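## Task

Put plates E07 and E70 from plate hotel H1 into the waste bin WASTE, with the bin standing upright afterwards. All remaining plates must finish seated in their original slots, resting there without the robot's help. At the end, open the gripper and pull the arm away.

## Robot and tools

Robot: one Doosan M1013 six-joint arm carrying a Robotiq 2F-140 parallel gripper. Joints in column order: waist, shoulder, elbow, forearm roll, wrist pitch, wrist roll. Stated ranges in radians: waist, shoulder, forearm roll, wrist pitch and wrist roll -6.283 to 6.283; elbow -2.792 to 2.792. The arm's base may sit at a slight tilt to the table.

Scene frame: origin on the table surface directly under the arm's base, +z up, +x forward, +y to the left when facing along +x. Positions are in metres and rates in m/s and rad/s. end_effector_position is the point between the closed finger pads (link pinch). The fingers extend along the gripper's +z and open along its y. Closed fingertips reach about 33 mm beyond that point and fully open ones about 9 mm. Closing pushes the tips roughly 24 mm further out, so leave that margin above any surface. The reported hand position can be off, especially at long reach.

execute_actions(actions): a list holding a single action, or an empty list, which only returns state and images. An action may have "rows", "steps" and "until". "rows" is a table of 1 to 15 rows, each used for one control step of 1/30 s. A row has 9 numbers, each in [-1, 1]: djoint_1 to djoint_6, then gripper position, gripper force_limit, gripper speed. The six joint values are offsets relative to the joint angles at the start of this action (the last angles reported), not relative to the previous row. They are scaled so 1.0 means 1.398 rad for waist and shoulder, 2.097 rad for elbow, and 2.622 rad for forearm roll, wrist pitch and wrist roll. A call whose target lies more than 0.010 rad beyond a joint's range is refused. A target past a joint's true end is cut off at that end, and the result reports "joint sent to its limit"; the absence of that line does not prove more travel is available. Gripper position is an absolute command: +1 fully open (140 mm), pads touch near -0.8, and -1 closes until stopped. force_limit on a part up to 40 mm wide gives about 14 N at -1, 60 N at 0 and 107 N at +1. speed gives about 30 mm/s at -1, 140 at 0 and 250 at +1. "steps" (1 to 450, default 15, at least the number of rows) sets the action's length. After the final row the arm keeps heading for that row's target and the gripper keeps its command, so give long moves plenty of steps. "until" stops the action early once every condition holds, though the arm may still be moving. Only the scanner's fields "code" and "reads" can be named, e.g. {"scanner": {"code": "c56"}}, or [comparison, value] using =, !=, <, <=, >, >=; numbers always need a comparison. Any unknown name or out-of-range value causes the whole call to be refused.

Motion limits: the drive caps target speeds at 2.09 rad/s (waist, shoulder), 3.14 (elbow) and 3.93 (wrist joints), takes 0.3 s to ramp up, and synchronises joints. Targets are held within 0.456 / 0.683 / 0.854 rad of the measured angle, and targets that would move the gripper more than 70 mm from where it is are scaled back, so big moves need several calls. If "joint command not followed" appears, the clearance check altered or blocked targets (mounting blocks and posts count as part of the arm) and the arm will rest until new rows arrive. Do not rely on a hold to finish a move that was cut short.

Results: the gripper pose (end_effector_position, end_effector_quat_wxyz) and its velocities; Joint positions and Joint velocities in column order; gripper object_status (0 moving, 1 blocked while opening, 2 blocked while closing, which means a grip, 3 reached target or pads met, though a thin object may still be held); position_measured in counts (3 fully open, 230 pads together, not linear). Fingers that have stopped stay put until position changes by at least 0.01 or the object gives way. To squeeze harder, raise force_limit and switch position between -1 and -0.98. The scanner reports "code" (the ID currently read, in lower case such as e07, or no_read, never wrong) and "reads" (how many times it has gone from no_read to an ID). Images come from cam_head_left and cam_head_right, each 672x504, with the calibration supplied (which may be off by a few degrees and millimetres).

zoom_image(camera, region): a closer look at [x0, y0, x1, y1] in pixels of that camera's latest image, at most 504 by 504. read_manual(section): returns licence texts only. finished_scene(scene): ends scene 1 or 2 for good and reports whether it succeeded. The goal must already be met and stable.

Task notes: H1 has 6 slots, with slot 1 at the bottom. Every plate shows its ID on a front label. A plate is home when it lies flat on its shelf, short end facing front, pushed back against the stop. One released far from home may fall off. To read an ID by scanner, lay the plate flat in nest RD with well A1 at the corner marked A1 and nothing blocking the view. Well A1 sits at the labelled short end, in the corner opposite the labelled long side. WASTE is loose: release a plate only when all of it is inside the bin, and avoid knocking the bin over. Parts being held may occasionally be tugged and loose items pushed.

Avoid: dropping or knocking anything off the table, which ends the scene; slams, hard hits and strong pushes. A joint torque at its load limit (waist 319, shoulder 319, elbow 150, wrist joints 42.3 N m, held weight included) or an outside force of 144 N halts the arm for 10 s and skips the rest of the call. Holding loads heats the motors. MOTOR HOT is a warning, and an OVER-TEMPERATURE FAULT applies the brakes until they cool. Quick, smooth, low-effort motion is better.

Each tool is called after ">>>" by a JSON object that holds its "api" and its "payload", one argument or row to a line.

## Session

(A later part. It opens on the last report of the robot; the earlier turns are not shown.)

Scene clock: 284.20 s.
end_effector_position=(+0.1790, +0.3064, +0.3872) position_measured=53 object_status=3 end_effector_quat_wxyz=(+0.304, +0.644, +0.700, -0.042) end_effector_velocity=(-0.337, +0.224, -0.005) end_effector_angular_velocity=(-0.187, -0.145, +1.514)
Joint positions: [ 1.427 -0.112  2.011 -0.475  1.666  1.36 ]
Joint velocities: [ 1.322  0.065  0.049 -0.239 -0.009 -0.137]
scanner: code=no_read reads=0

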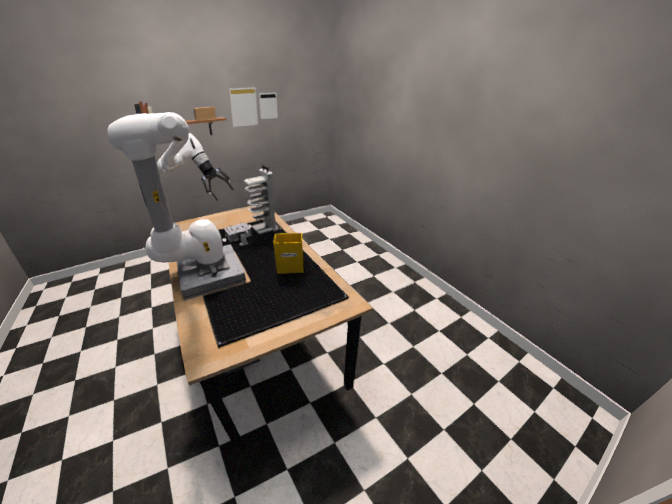

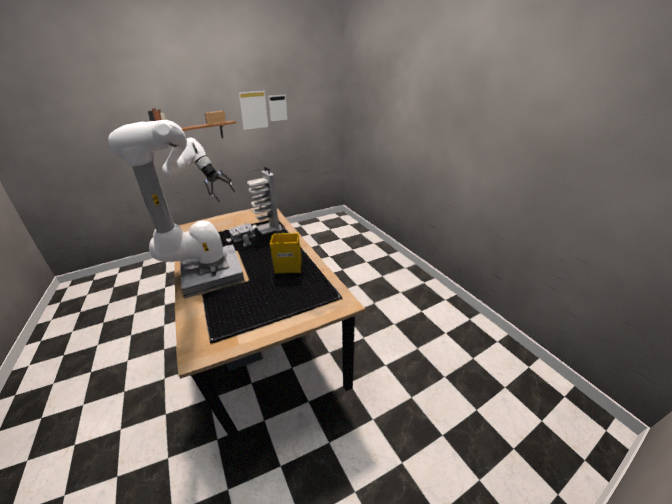

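>>> {"api": "execute_actions", "payload": {
  "actions": [
    {"rows": [[0.1518,0.4026,0.2111,-0.4081,-0.0309,-0.0116,0.6,0.6,0]], "steps": 28}
  ]
}}

Scene clock: 287.57 s.
end_effector_position=(+0.2888, +0.3988, +0.2367) position_measured=53 object_status=3 end_effector_quat_wxyz=(+0.707, +0.001, +0.707, -0.001) end_effector_velocity=(+0.000, -0.001, -0.001) end_effector_angular_velocity=(-0.003, +0.001, -0.001)
Joint positions: [ 1.64   0.45   2.454 -1.544  1.585  1.329]
Joint velocities: [-0.     0.001  0.002  0.001 -0.001  0.   ]
scanner: code=no_read reads=0

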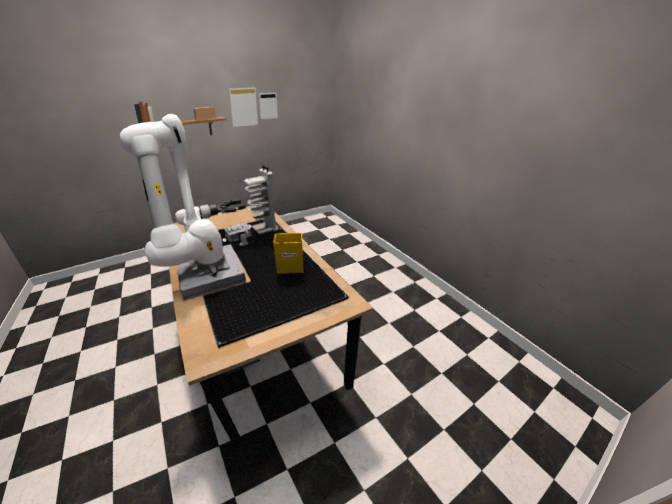

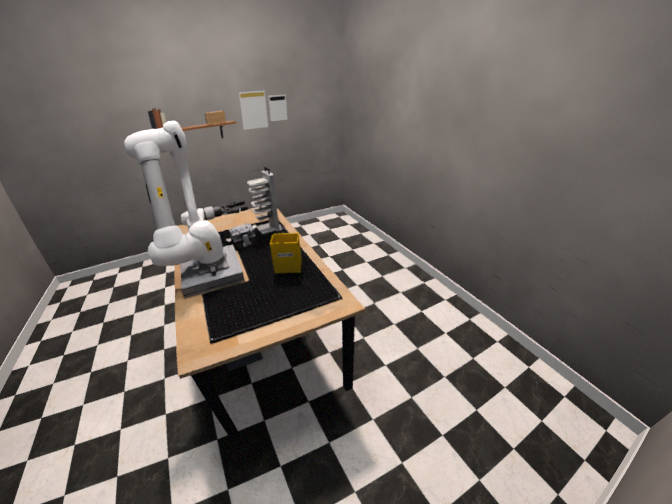

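>>> {"api": "execute_actions", "payload": {
  "actions": [
    {"rows": [[-0.1059,-0.0016,0.002,-0.0549,-0.0132,0.0014,0.6,0.6,0]], "steps": 13}
  ]
}}

>>> {"api": "zoom_image", "payload": {
  "camera": "cam_head_right",
  "region": [220, 165, 290, 235]
}}

Scene clock: 289.50 s.
end_effector_position=(+0.3481, +0.3987, +0.2366) position_measured=53 object_status=3 end_effector_quat_wxyz=(+0.707, +0.001, +0.707, -0.001) end_effector_velocity=(+0.000, +0.001, +0.000) end_effector_angular_velocity=(+0.001, -0.000, +0.001)
Joint positions: [ 1.491  0.448  2.458 -1.688  1.55   1.333]
Joint velocities: [ 0.     0.    -0.001 -0.     0.    -0.001]
scanner: code=no_read reads=0

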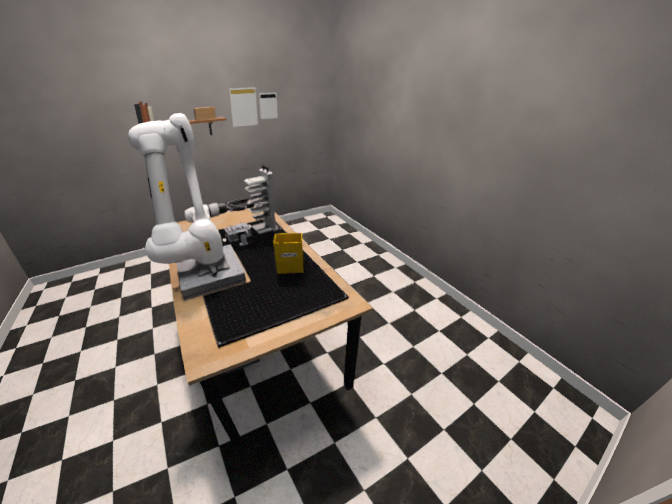

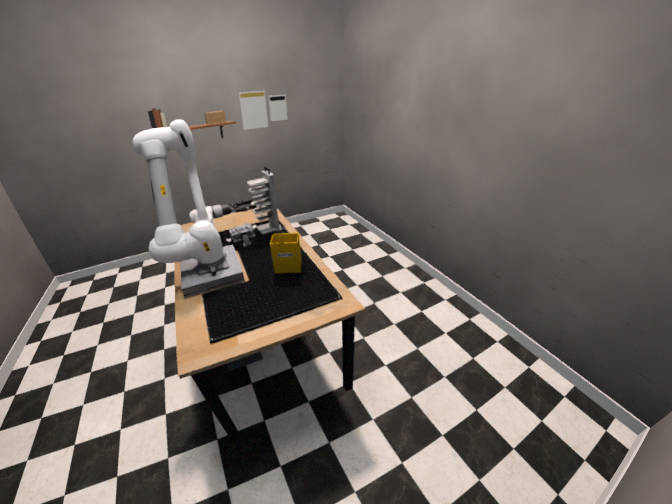

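Region (220, 165, 290, 235) of cam_head_right's 672x504 image, scaled by 7.200, with more detail than that image has.

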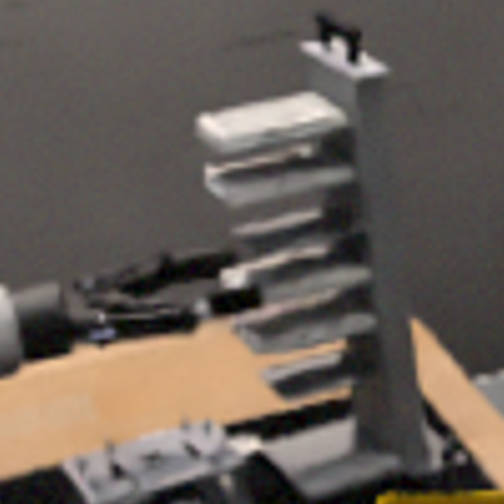

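>>> {"api": "execute_actions", "payload": {
  "actions": [
    {"rows": [[0,0,0,0,0,0,-1,0.6,-0.5]], "steps": 17}
  ]
}}

Scene clock: 291.63 s.
end_effector_position=(+0.3481, +0.3986, +0.2365) position_measured=109 object_status=0 end_effector_quat_wxyz=(+0.707, +0.001, +0.707, -0.001) end_effector_velocity=(-0.000, -0.000, +0.001) end_effector_angular_velocity=(-0.001, -0.002, -0.000)
Joint positions: [ 1.491  0.448  2.458 -1.688  1.55   1.333]
Joint velocities: [ 0.    -0.     0.     0.     0.002 -0.   ]
scanner: code=no_read reads=0

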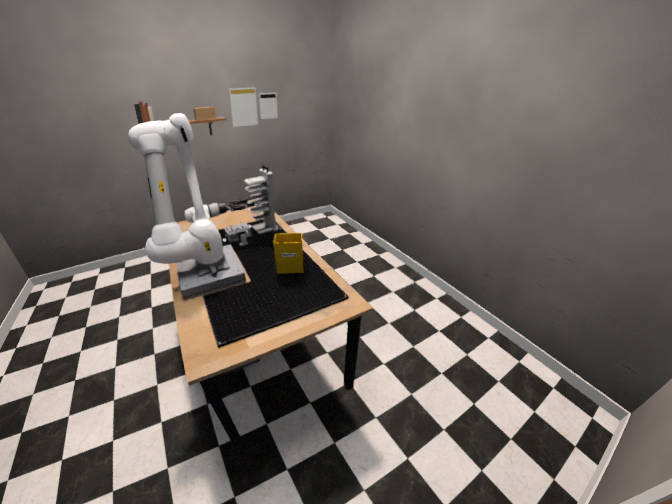

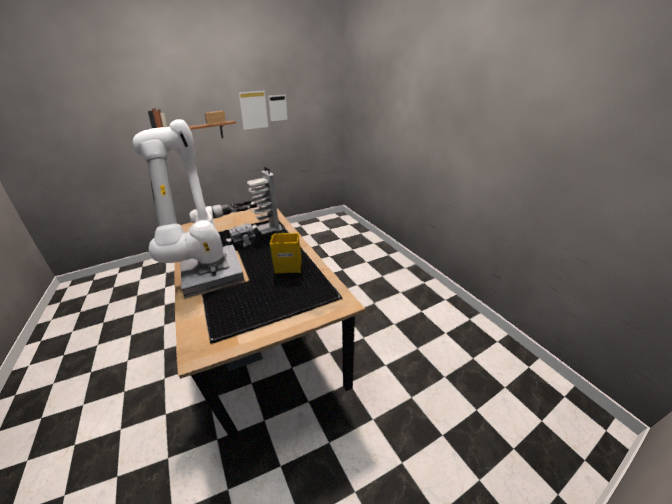

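>>> {"api": "execute_actions", "payload": {
  "actions": [
    {"rows": [[0,-0.0177,-0.0004,0.0002,-0.0011,-0.0097,-1,0.6,-0.5],[0,-0.0177,-0.0004,0.0002,-0.0011,-0.0097,-1,0.6,-0.5],[0,-0.0177,-0.0004,0.0002,-0.0011,-0.0097,-1,0.6,-0.5],[0,-0.0177,-0.0004,0.0002,-0.0011,-0.0097,-1,0.6,-0.5],[0,-0.0177,-0.0004,0.0002,-0.0011,-0.0097,-1,0.6,-0.5],[0,-0.0177,-0.0004,0.0002,-0.0011,-0.0097,-1,0.6,-0.5],[0.1057,-0.0157,-0.0025,0.0547,0.0134,-0.011,-1,0.6,-0.5],[0.1057,-0.0157,-0.0025,0.0547,0.0134,-0.011,-1,0.6,-0.5],[0.1057,-0.0157,-0.0025,0.0547,0.0134,-0.011,-1,0.6,-0.5],[0.1057,-0.0157,-0.0025,0.0547,0.0134,-0.011,-1,0.6,-0.5],[0.1057,-0.0157,-0.0025,0.0547,0.0134,-0.011,-1,0.6,-0.5],[0.1057,-0.0157,-0.0025,0.0547,0.0134,-0.011,-1,0.6,-0.5],[0.183,-0.012,-0.009,0.0945,0.025,-0.0133,-1,0.6,-0.5],[0.183,-0.012,-0.009,0.0945,0.025,-0.0133,-1,0.6,-0.5],[0.2607,-0.0051,-0.0198,0.1341,0.0365,-0.0162,-1,0.6,-0.5]], "steps": 21}
  ]
}}

Scene clock: 297.13 s.
end_effector_position=(+0.2031, +0.3991, +0.2465) position_measured=110 object_status=2 end_effector_quat_wxyz=(+0.707, +0.001, +0.707, -0.001) end_effector_velocity=(-0.149, +0.001, -0.003) end_effector_angular_velocity=(-0.002, +0.006, +0.007)
Joint positions: [ 1.847  0.44   2.419 -1.346  1.643  1.291]
Joint velocities: [ 0.345  0.035 -0.083  0.324  0.097 -0.027]
scanner: code=no_read reads=0

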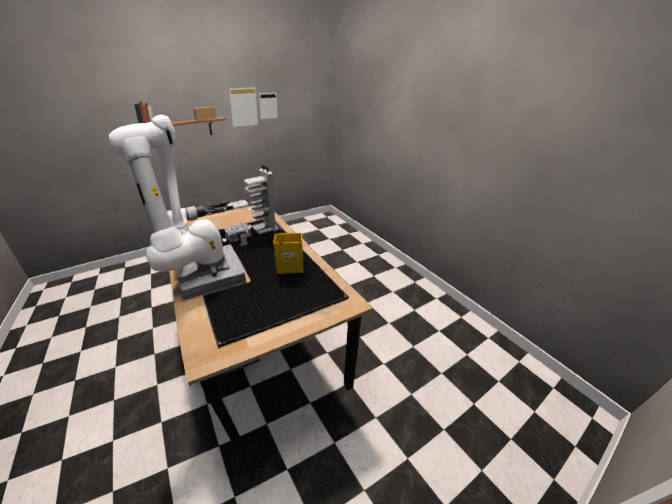

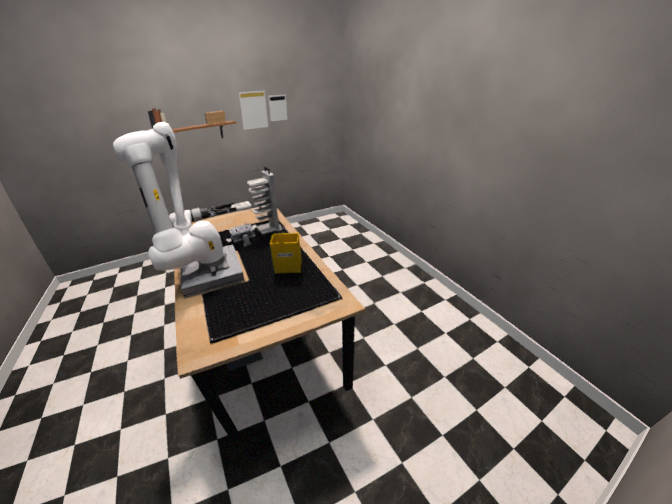

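>>> {"api": "execute_actions", "payload": {
  "actions": [
    {"rows": [[0.006,-0.4936,-0.3906,0.5133,0.174,0.106,-1,0.6,-0.5],[0.006,-0.4936,-0.3906,0.5133,0.174,0.106,-1,0.6,-0.5],[0.006,-0.4936,-0.3906,0.5133,0.174,0.106,-1,0.6,-0.5],[0.006,-0.4936,-0.3906,0.5133,0.174,0.106,-1,0.6,-0.5],[0.006,-0.4936,-0.3906,0.5133,0.174,0.106,-1,0.6,-0.5],[0.006,-0.4936,-0.3906,0.5133,0.174,0.106,-1,0.6,-0.5],[0.006,-0.4936,-0.3906,0.5133,0.174,0.106,-1,0.6,-0.5],[0.006,-0.4936,-0.3906,0.5133,0.174,0.106,-1,0.6,-0.5],[0.006,-0.4936,-0.3906,0.5133,0.174,0.106,-1,0.6,-0.5],[0.006,-0.4936,-0.3906,0.5133,0.174,0.106,-1,0.6,-0.5],[0.006,-0.4936,-0.3906,0.5133,0.174,0.106,-1,0.6,-0.5],[0.006,-0.4936,-0.3906,0.5133,0.174,0.106,-1,0.6,-0.5],[0.006,-0.4936,-0.3906,0.5133,0.174,0.106,-1,0.6,-0.5],[0.006,-0.4936,-0.3906,0.5133,0.174,0.106,-1,0.6,-0.5],[-1,-0.4936,-0.3906,0.5133,0.174,0.106,-1,0.6,-0.5]], "steps": 42}
  ]
}}

Scene clock: 302.67 s.
end_effector_position=(+0.0802, +0.3424, +0.4628) position_measured=110 object_status=2 end_effector_quat_wxyz=(+0.385, +0.606, +0.693, -0.060) end_effector_velocity=(+0.000, -0.000, -0.000) end_effector_angular_velocity=(-0.000, -0.000, +0.001)
Joint positions: [ 1.695 -0.011  1.85  -0.472  1.966  1.487]
Joint velocities: [ 0.    -0.     0.001 -0.    -0.001 -0.   ]
scanner: code=no_read reads=0
The robot is now too far from its last target to be sent on to it, so it has given that target up until you send rows again.

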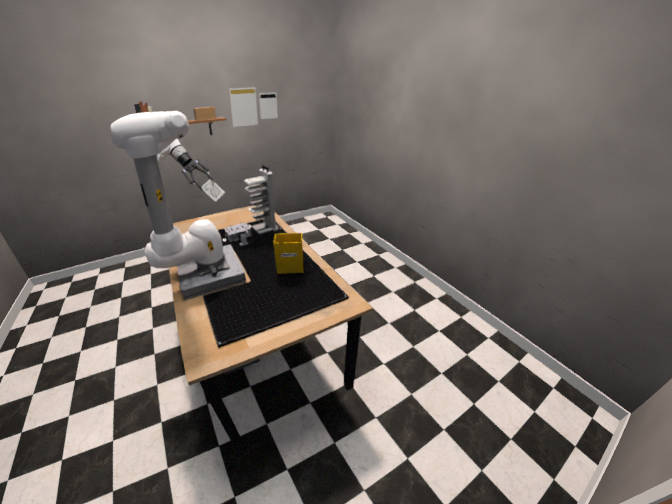

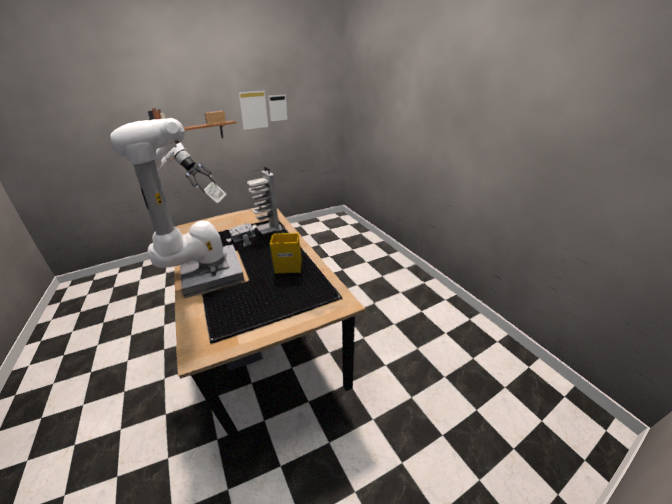

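>>> {"api": "execute_actions", "payload": {
  "actions": [
    {"rows": [[-0.98,-0.171,-0.119,0.18,0.051,0.03,-1,0.6,-0.5]], "steps": 28}
  ]
}}

Scene clock: 304.67 s.
end_effector_position=(+0.2513, +0.1600, +0.6180) position_measured=110 object_status=2 end_effector_quat_wxyz=(+0.042, +0.958, +0.236, -0.156) end_effector_velocity=(+0.195, -0.332, +0.047) end_effector_angular_velocity=(+0.132, -0.024, -1.421)
Joint positions: [ 0.522 -0.242  1.609 -0.017  2.094  1.562]
Joint velocities: [-1.424 -0.061 -0.064  0.121  0.034  0.02 ]
scanner: code=no_read reads=0

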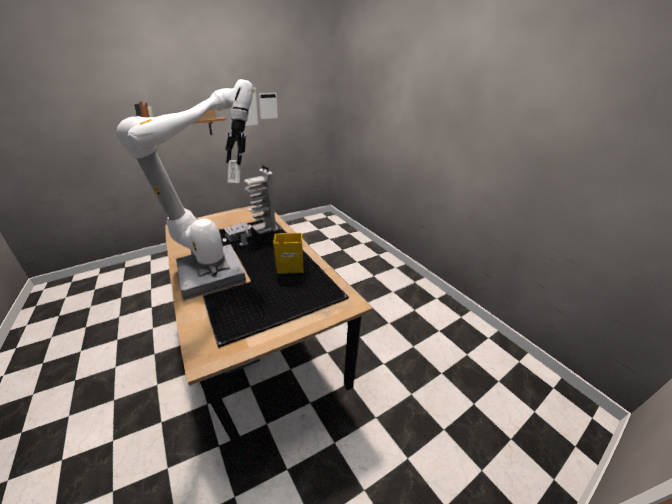

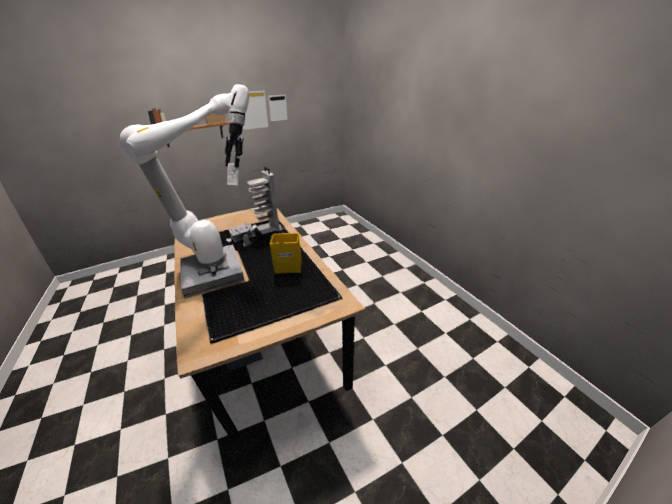

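>>> {"api": "execute_actions", "payload": {
  "actions": [
    {"rows": [[-1,-0.006,-0.004,0.0065,0,0.74,-1,0.6,-0.5]], "steps": 26}
  ]
}}

Scene clock: 308.60 s.
end_effector_position=(+0.2428, -0.1742, +0.6231) position_measured=110 object_status=2 end_effector_quat_wxyz=(-0.074, -0.329, +0.932, +0.136) end_effector_velocity=(-0.233, -0.324, -0.001) end_effector_angular_velocity=(-0.375, +0.335, -2.881)
Joint positions: [-0.699 -0.25   1.601  0.     2.095  3.291]
Joint velocities: [-1.353  0.     0.003 -0.001 -0.004  1.605]
scanner: code=no_read reads=0

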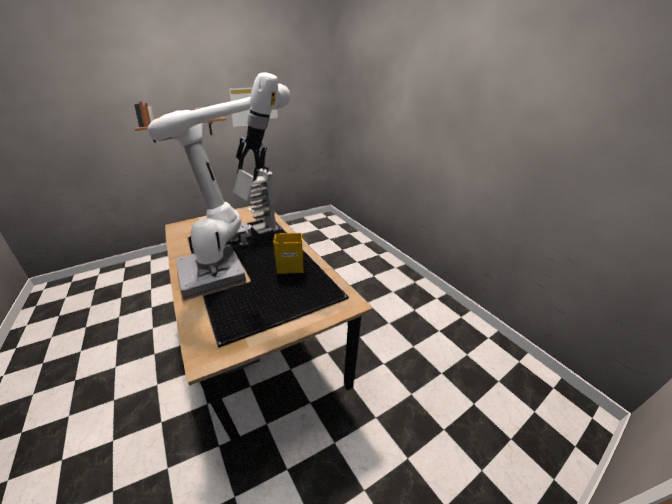

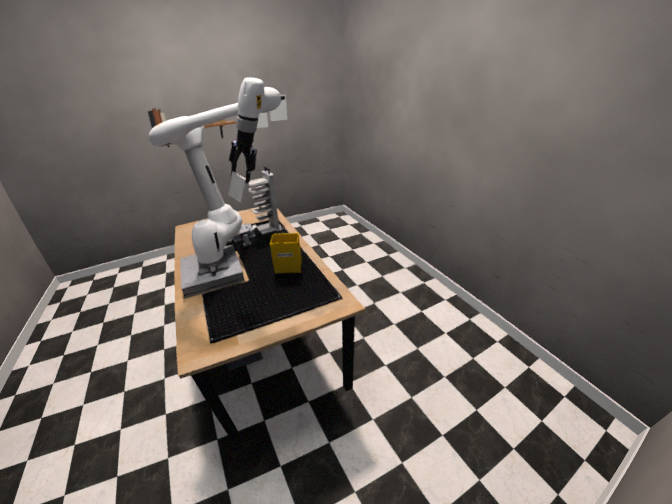

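>>> {"api": "execute_actions", "payload": {
  "actions": [
    {"rows": [[-0.573,0.08,-0.06,0,-0.09,0.0645,-1,0.6,-0.5],[-0.573,0.08,-0.06,0,-0.09,0.0645,-1,0.6,-0.5],[-0.573,0.08,-0.06,0,-0.09,0.0645,-1,0.6,-0.5],[-0.573,0.08,-0.06,0,-0.09,0.0645,-1,0.6,-0.5],[-0.573,0.08,-0.06,0,-0.09,0.0645,-1,0.6,-0.5],[-0.573,0.08,-0.06,0,-0.09,0.0645,-1,0.6,-0.5],[-0.573,0.14,-0.1,0,-0.15,0.0645,-1,0.6,-0.5],[-0.573,0.14,-0.1,0,-0.15,0.0645,-1,0.6,-0.5],[-0.573,0.14,-0.1,0,-0.15,0.0645,-1,0.6,-0.5],[-0.573,0.3934,-0.2866,0,-0.4367,0.0645,-1,0.6,-0.5]], "steps": 42}
  ]
}}

Scene clock: 313.13 s.
end_effector_position=(+0.0719, -0.9733, +0.7456) position_measured=110 object_status=2 end_effector_quat_wxyz=(+0.071, +0.128, +0.898, -0.416) end_effector_velocity=(-0.210, -0.313, +0.102) end_effector_angular_velocity=(-0.592, -0.009, -0.215)
Joint positions: [-1.494  0.292  1.008 -0.     0.966  3.461]
Joint velocities: [-0.227  0.291 -0.297 -0.    -0.584 -0.013]
scanner: code=no_read reads=0

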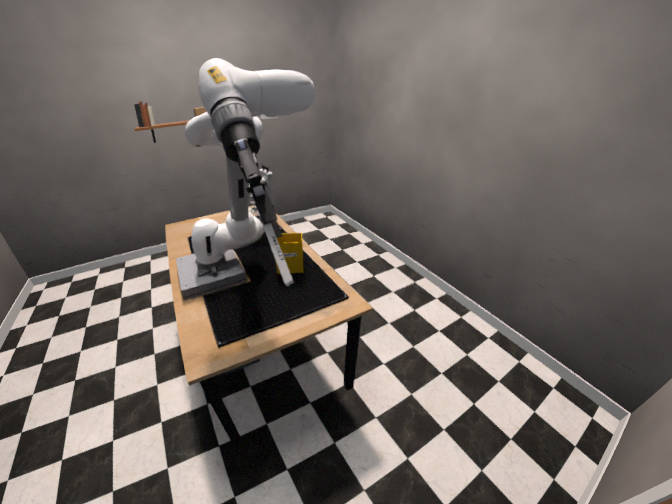

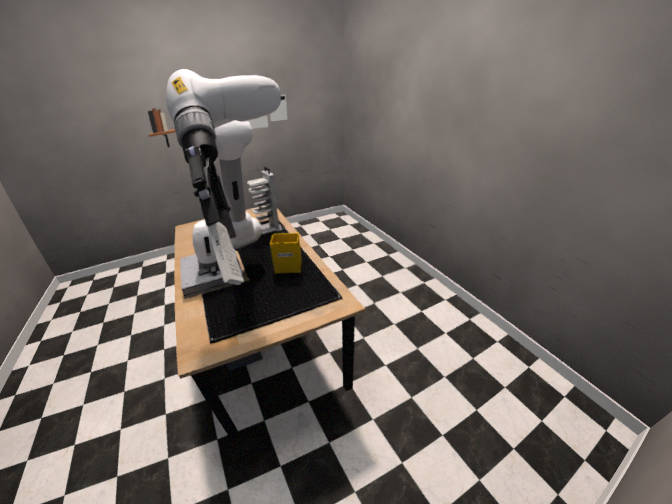

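>>> {"api": "execute_actions", "payload": {
  "actions": []
}}

>>> {"api": "zoom_image", "payload": {
  "camera": "cam_head_left",
  "region": [255, 230, 300, 275]
}}

Scene clock: 314.07 s.
end_effector_position=(+0.0664, -0.9816, +0.7493) position_measured=110 object_status=2 end_effector_quat_wxyz=(+0.071, +0.129, +0.894, -0.424) end_effector_velocity=(-0.000, -0.000, -0.000) end_effector_angular_velocity=(+0.000, -0.000, -0.000)
Joint positions: [-1.5   0.3   1.    0.    0.95  3.46]
Joint velocities: [-0.  0.  0.  0. -0.  0.]
scanner: code=no_read reads=0

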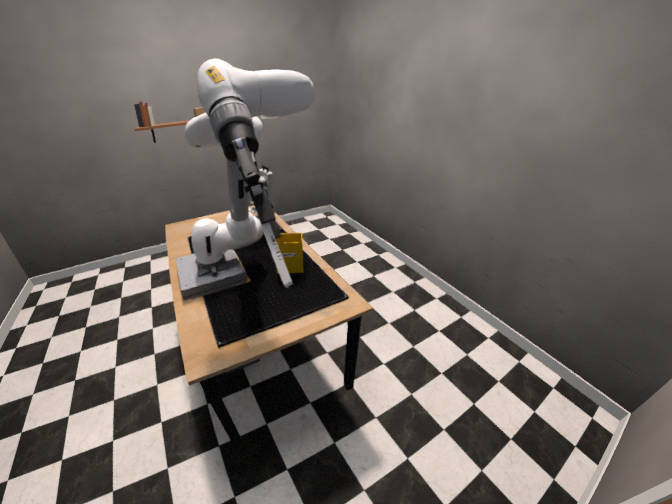

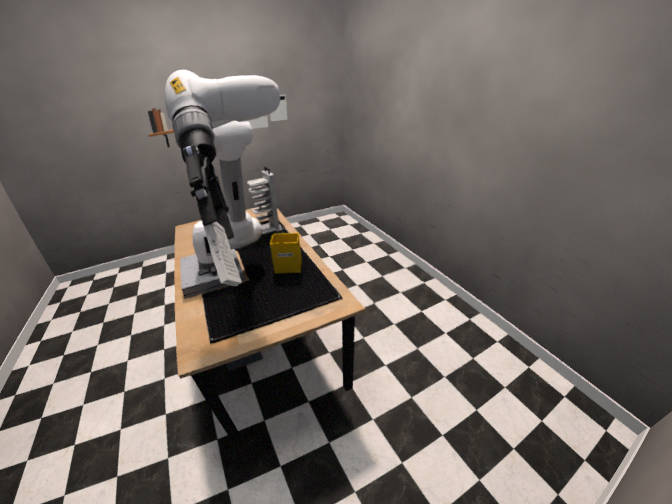

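Region (255, 230, 300, 275) of cam_head_left's 672x504 image, scaled by 11.200, with more detail than that image has.

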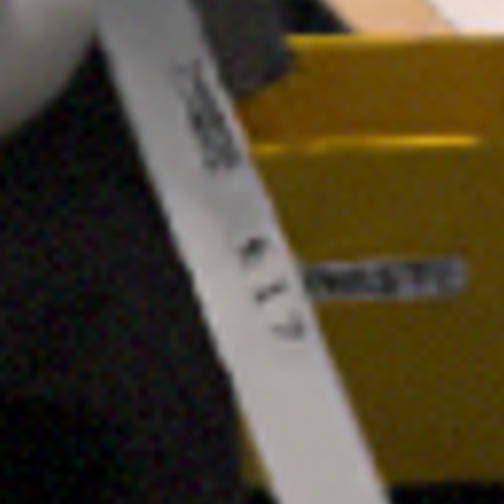

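>>> {"api": "execute_actions", "payload": {
  "actions": [
    {"rows": [[0.25,-0.3934,0.2861,0,0.4386,-0.72,-1,0.6,-0.5]], "steps": 32}
  ]
}}

Scene clock: 317.13 s.
end_effector_position=(+0.1712, -0.4196, +0.6260) position_measured=110 object_status=2 end_effector_quat_wxyz=(+0.005, -0.571, +0.821, +0.024) end_effector_velocity=(-0.050, +0.473, -0.025) end_effector_angular_velocity=(+0.762, +0.139, +2.089)
Joint positions: [-1.224 -0.132  1.474  0.     1.843  2.23 ]
Joint velocities: [ 0.21  -0.341  0.36   0.001  0.738 -1.885]
scanner: code=no_read reads=0

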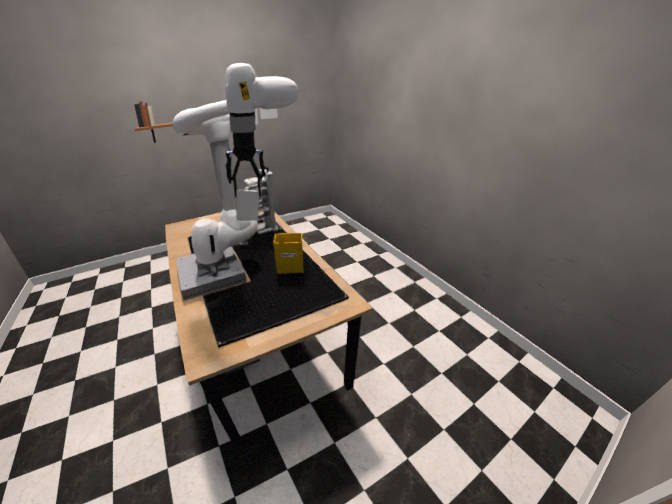

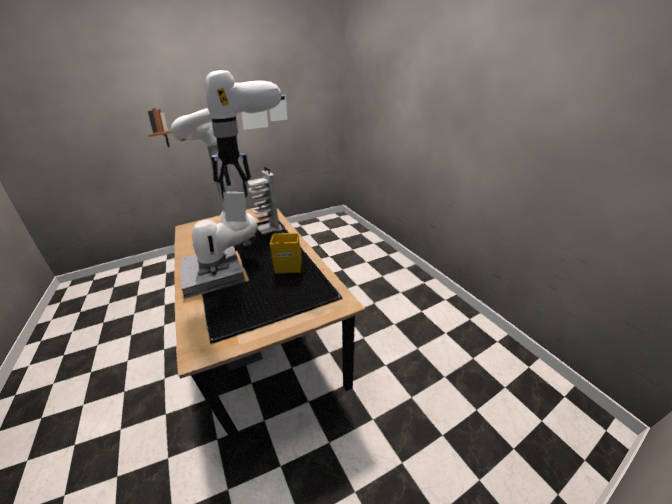

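>>> {"api": "zoom_image", "payload": {
  "camera": "cam_head_left",
  "region": [200, 110, 290, 230]
}}

Region (200, 110, 290, 230) of cam_head_left's 672x504 image, scaled by 4.200, with more detail than that image has; it fills the left 378 columns of this view, and the rest is white.

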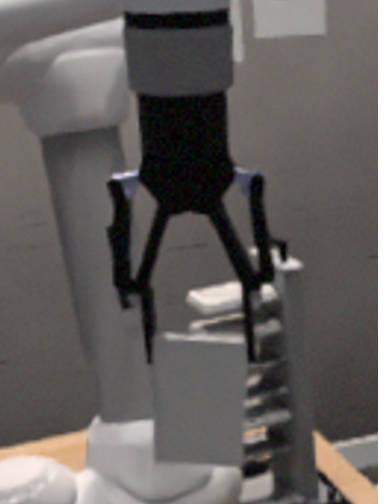

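>>> {"api": "execute_actions", "payload": {
  "actions": [
    {"rows": [[1,-0.0844,0.06,0,0.098,-0.252,-1,0.6,-0.5]], "steps": 30}
  ]
}}

Scene clock: 321.50 s.
end_effector_position=(+0.3024, -0.0054, +0.6237) position_measured=110 object_status=2 end_effector_quat_wxyz=(-0.009, +0.986, -0.073, -0.153) end_effector_velocity=(-0.022, +0.404, +0.003) end_effector_angular_velocity=(+0.050, +0.033, +1.455)
Joint positions: [-0.084 -0.246  1.596  0.     2.091  1.592]
Joint velocities: [ 1.344 -0.021  0.021 -0.     0.044 -0.117]
scanner: code=no_read reads=0

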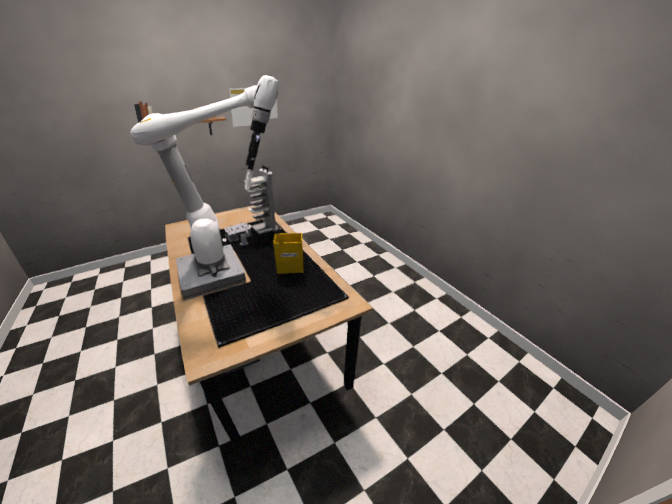

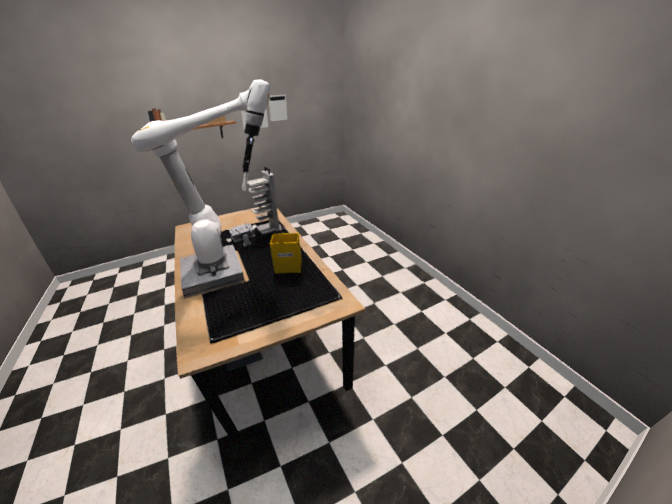

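>>> {"api": "execute_actions", "payload": {
  "actions": [
    {"rows": [[1,0.05,0.04,-0.09,-0.02,-0.03,-1,0.6,-0.5]], "steps": 26}
  ]
}}

Scene clock: 326.47 s.
end_effector_position=(+0.1716, +0.2703, +0.5712) position_measured=110 object_status=2 end_effector_quat_wxyz=(+0.190, +0.828, +0.515, -0.116) end_effector_velocity=(-0.335, +0.217, -0.012) end_effector_angular_velocity=(-0.047, -0.047, +1.325)
Joint positions: [ 1.162 -0.178  1.677 -0.228  2.041  1.516]
Joint velocities: [ 1.309  0.022  0.025 -0.07  -0.018 -0.018]
scanner: code=no_read reads=0

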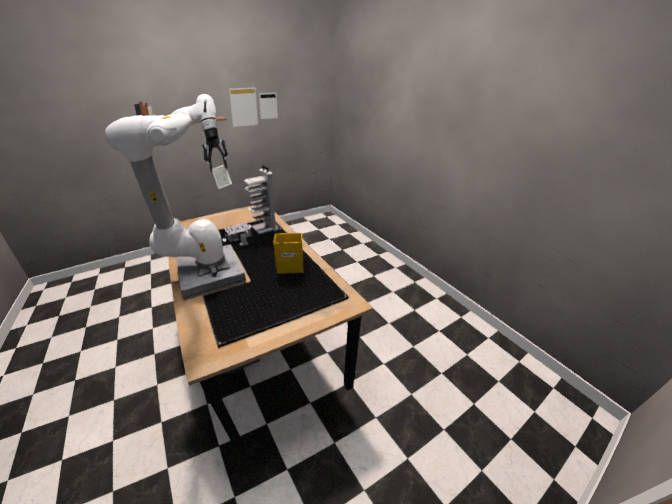

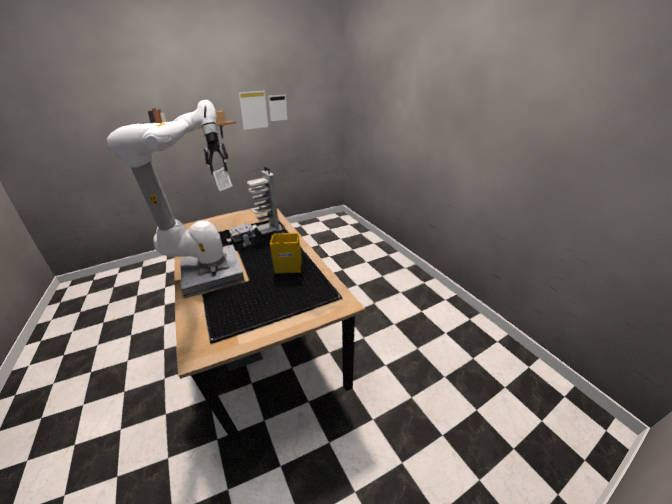

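>>> {"api": "execute_actions", "payload": {
  "actions": [
    {"rows": [[0.4964,0.163,0.13,-0.142,-0.042,-0.025,-1,0.6,-0.5],[0.4964,0.163,0.13,-0.142,-0.042,-0.025,-1,0.6,-0.5],[0.4964,0.163,0.13,-0.142,-0.042,-0.025,-1,0.6,-0.5],[0.4964,0.163,0.13,-0.142,-0.042,-0.025,-1,0.6,-0.5],[0.4964,0.163,0.13,-0.142,-0.042,-0.025,-1,0.6,-0.5],[0.4964,0.163,0.13,-0.142,-0.042,-0.025,-1,0.6,-0.5],[0.4964,0.163,0.13,-0.142,-0.042,-0.025,-1,0.6,-0.5],[0.4964,0.163,0.13,-0.142,-0.042,-0.025,-1,0.6,-0.5],[0.4964,0.163,0.13,-0.142,-0.042,-0.025,-1,0.6,-0.5],[0.4964,0.163,0.13,-0.142,-0.042,-0.025,-1,0.6,-0.5],[0.4964,0.163,0.13,-0.142,-0.042,-0.025,-1,0.6,-0.5],[0.4964,0.163,0.13,-0.142,-0.042,-0.025,-1,0.6,-0.5],[0.4964,0.163,0.13,-0.142,-0.042,-0.025,-1,0.6,-0.5],[0.4964,0.163,0.13,-0.142,-0.042,-0.025,-1,0.6,-0.5],[0.4964,0.443,0.3526,-0.423,-0.1506,-0.0859,-1,0.6,-0.5]], "steps": 36}
  ]
}}

>>> {"api": "zoom_image", "payload": {
  "camera": "cam_head_right",
  "region": [190, 165, 290, 240]
}}

>>> {"api": "zoom_image", "payload": {
  "camera": "cam_head_left",
  "region": [185, 165, 285, 240]
}}

Scene clock: 331.97 s.
end_effector_position=(+0.1992, +0.3990, +0.2465) position_measured=110 object_status=2 end_effector_quat_wxyz=(+0.707, +0.001, +0.707, -0.001) end_effector_velocity=(-0.000, +0.001, -0.001) end_effector_angular_velocity=(-0.002, +0.000, +0.002)
Joint positions: [ 1.856  0.441  2.416 -1.336  1.646  1.291]
Joint velocities: [ 0.     0.003 -0.    -0.002 -0.001 -0.   ]
scanner: code=no_read reads=0

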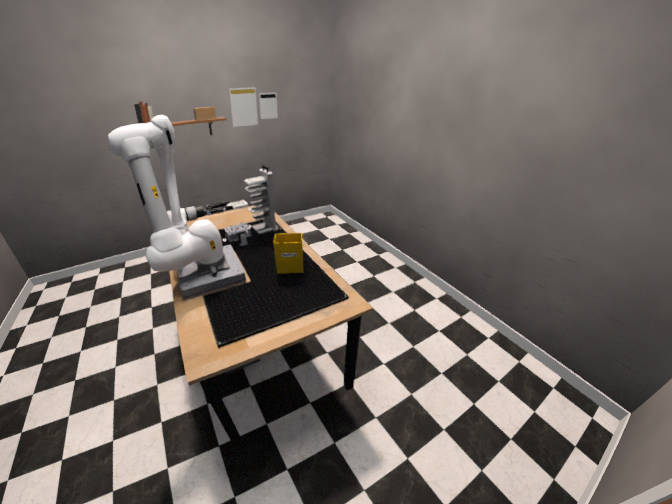

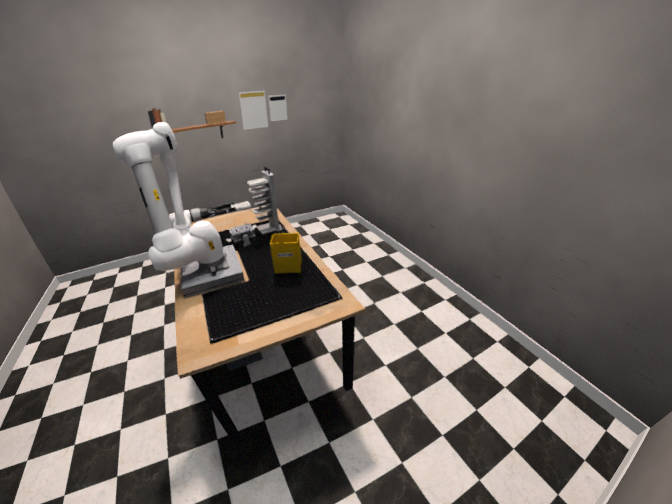

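Region (190, 165, 290, 240) of cam_head_right's 672x504 image, scaled by 5.040, with more detail than that image has; it fills the top 378 rows of this view, and the rest is white.

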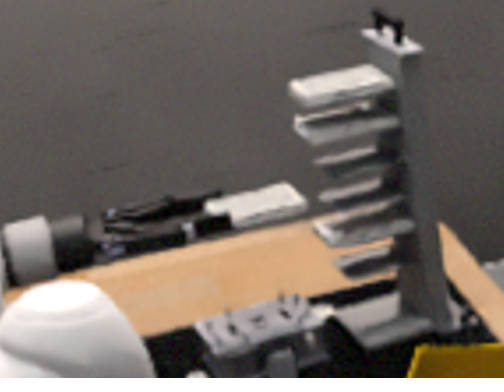

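Region (185, 165, 285, 240) of cam_head_left's 672x504 image, scaled by 5.040, with more detail than that image has; it fills the top 378 rows of this view, and the rest is white.

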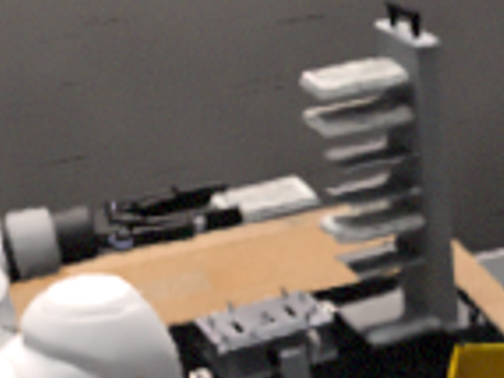

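>>> {"api": "execute_actions", "payload": {
  "actions": [
    {"rows": [[-0.1551,-0.0107,0.0173,-0.0796,-0.0232,0.0052,-1,0.6,-0.5],[-0.1551,-0.0107,0.0173,-0.0796,-0.0232,0.0052,-1,0.6,-0.5],[-0.1551,-0.0107,0.0173,-0.0796,-0.0232,0.0052,-1,0.6,-0.5],[-0.1551,-0.0107,0.0173,-0.0796,-0.0232,0.0052,-1,0.6,-0.5],[-0.1551,-0.0107,0.0173,-0.0796,-0.0232,0.0052,-1,0.6,-0.5],[-0.1551,-0.0107,0.0173,-0.0796,-0.0232,0.0052,-1,0.6,-0.5],[-0.1551,-0.0107,0.0173,-0.0796,-0.0232,0.0052,-1,0.6,-0.5],[-0.1551,-0.0107,0.0173,-0.0796,-0.0232,0.0052,-1,0.6,-0.5],[-0.1551,-0.0107,0.0173,-0.0796,-0.0232,0.0052,-1,0.6,-0.5],[-0.1755,-0.0113,0.018,-0.0901,-0.026,0.0055,-1,0.6,-0.5],[-0.196,-0.0118,0.0186,-0.1006,-0.0288,0.0057,-1,0.6,-0.5],[-0.2164,-0.0122,0.019,-0.1112,-0.0316,0.006,-1,0.6,-0.5],[-0.2368,-0.0125,0.0193,-0.1217,-0.0344,0.0062,-1,0.6,-0.5],[-0.2572,-0.0126,0.0194,-0.1322,-0.0372,0.0065,-1,0.6,-0.5]], "steps": 22}
  ]
}}

Scene clock: 335.47 s.
end_effector_position=(+0.3464, +0.3985, +0.2467) position_measured=110 object_status=2 end_effector_quat_wxyz=(+0.707, +0.002, +0.707, -0.001) end_effector_velocity=(-0.000, +0.001, +0.000) end_effector_angular_velocity=(-0.001, -0.000, +0.001)
Joint positions: [ 1.496  0.423  2.457 -1.683  1.548  1.308]
Joint velocities: [ 0.    -0.    -0.    -0.001 -0.    -0.001]
scanner: code=no_read reads=0

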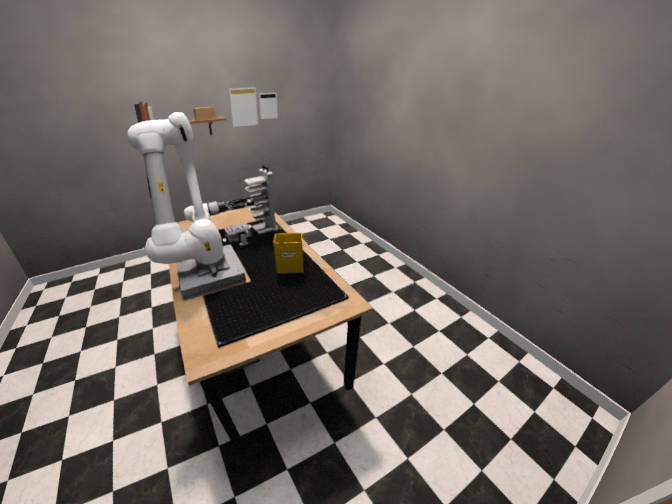

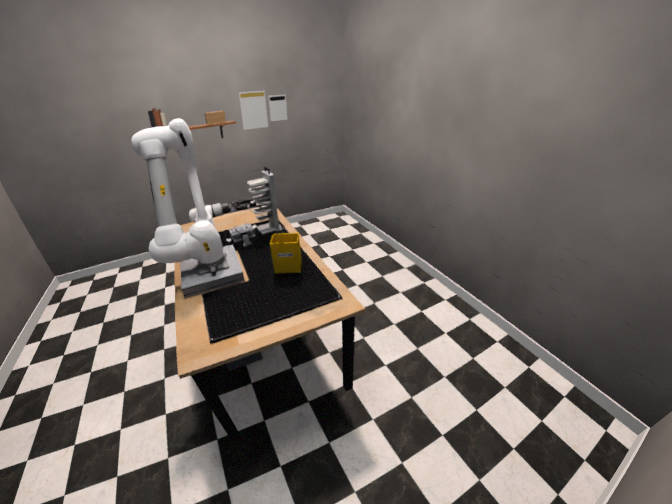

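>>> {"api": "execute_actions", "payload": {
  "actions": [
    {"rows": [[-0.0039,0.0168,0.0004,-0.0023,0.0005,0.0092,-1,0.6,-0.5],[-0.0039,0.0168,0.0004,-0.0023,0.0005,0.0092,-1,0.6,-0.5],[-0.0039,0.0168,0.0004,-0.0023,0.0005,0.0092,-1,0.6,-0.5],[-0.0039,0.0168,0.0004,-0.0023,0.0005,0.0092,-1,0.6,-0.5],[-0.0039,0.0168,0.0004,-0.0023,0.0005,0.0092,-1,0.6,-0.5],[-0.0039,0.0168,0.0004,-0.0023,0.0005,0.0092,-1,0.6,-0.5],[-0.0039,0.0168,0.0004,-0.0023,0.0005,0.0092,-1,0.6,-0.5],[-0.0039,0.0168,0.0004,-0.0023,0.0005,0.0092,-1,0.6,-0.5],[-0.0039,0.0168,0.0004,-0.0023,0.0005,0.0092,0.6,0.6,0]], "steps": 18}
  ]
}}

>>> {"api": "zoom_image", "payload": {
  "camera": "cam_head_right",
  "region": [220, 165, 290, 235]
}}

Scene clock: 338.33 s.
end_effector_position=(+0.3486, +0.3986, +0.2371) position_measured=53 object_status=0 end_effector_quat_wxyz=(+0.707, +0.001, +0.707, -0.001) end_effector_velocity=(-0.000, -0.001, -0.000) end_effector_angular_velocity=(-0.001, +0.000, -0.002)
Joint positions: [ 1.49   0.447  2.458 -1.689  1.55   1.332]
Joint velocities: [-0.    -0.     0.001  0.002  0.001  0.   ]
scanner: code=no_read reads=0

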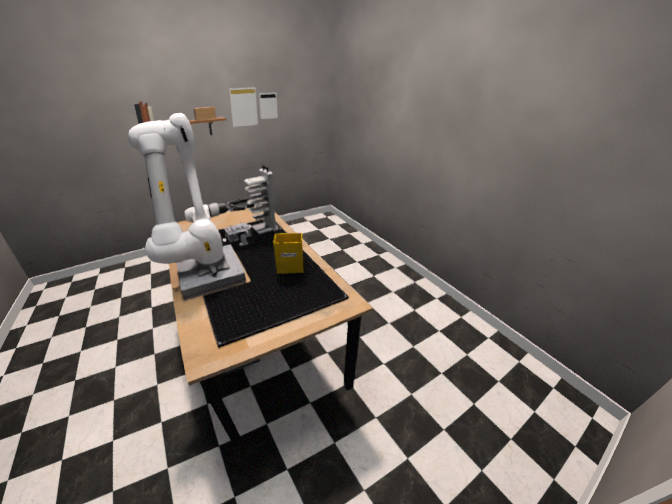

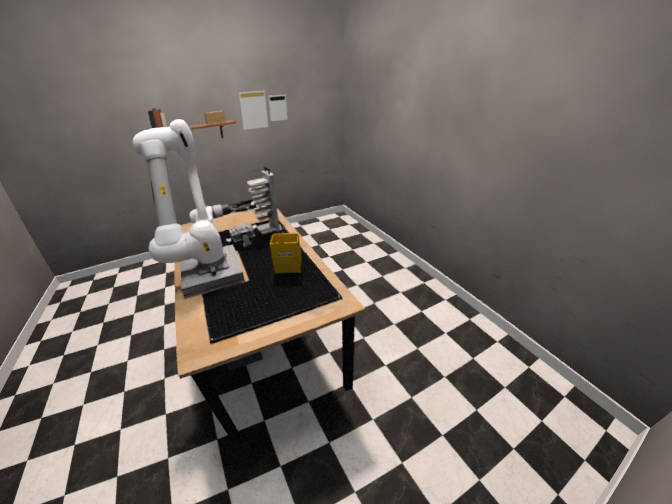

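Region (220, 165, 290, 235) of cam_head_right's 672x504 image, scaled by 7.200, with more detail than that image has.

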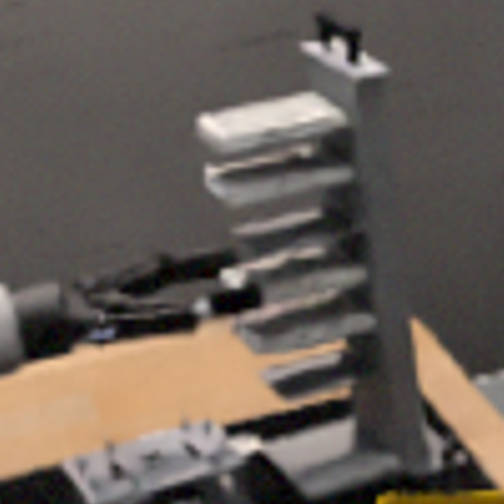

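>>> {"api": "zoom_image", "payload": {
  "camera": "cam_head_right",
  "region": [244, 172, 284, 222]
}}

>>> {"api": "zoom_image", "payload": {
  "camera": "cam_head_left",
  "region": [240, 170, 280, 220]
}}

Region (244, 172, 284, 222) of cam_head_right's 672x504 image, scaled by 10.080, with more detail than that image has; it fills the left 403 columns of this view, and the rest is white.

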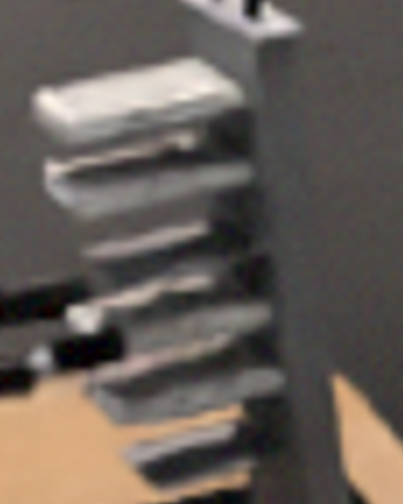

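Region (240, 170, 280, 220) of cam_head_left's 672x504 image, scaled by 10.080, with more detail than that image has; it fills the left 403 columns of this view, and the rest is white.

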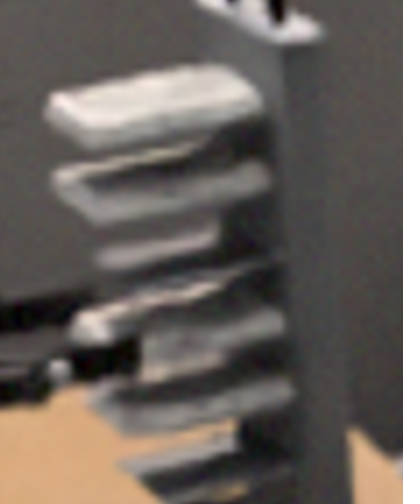

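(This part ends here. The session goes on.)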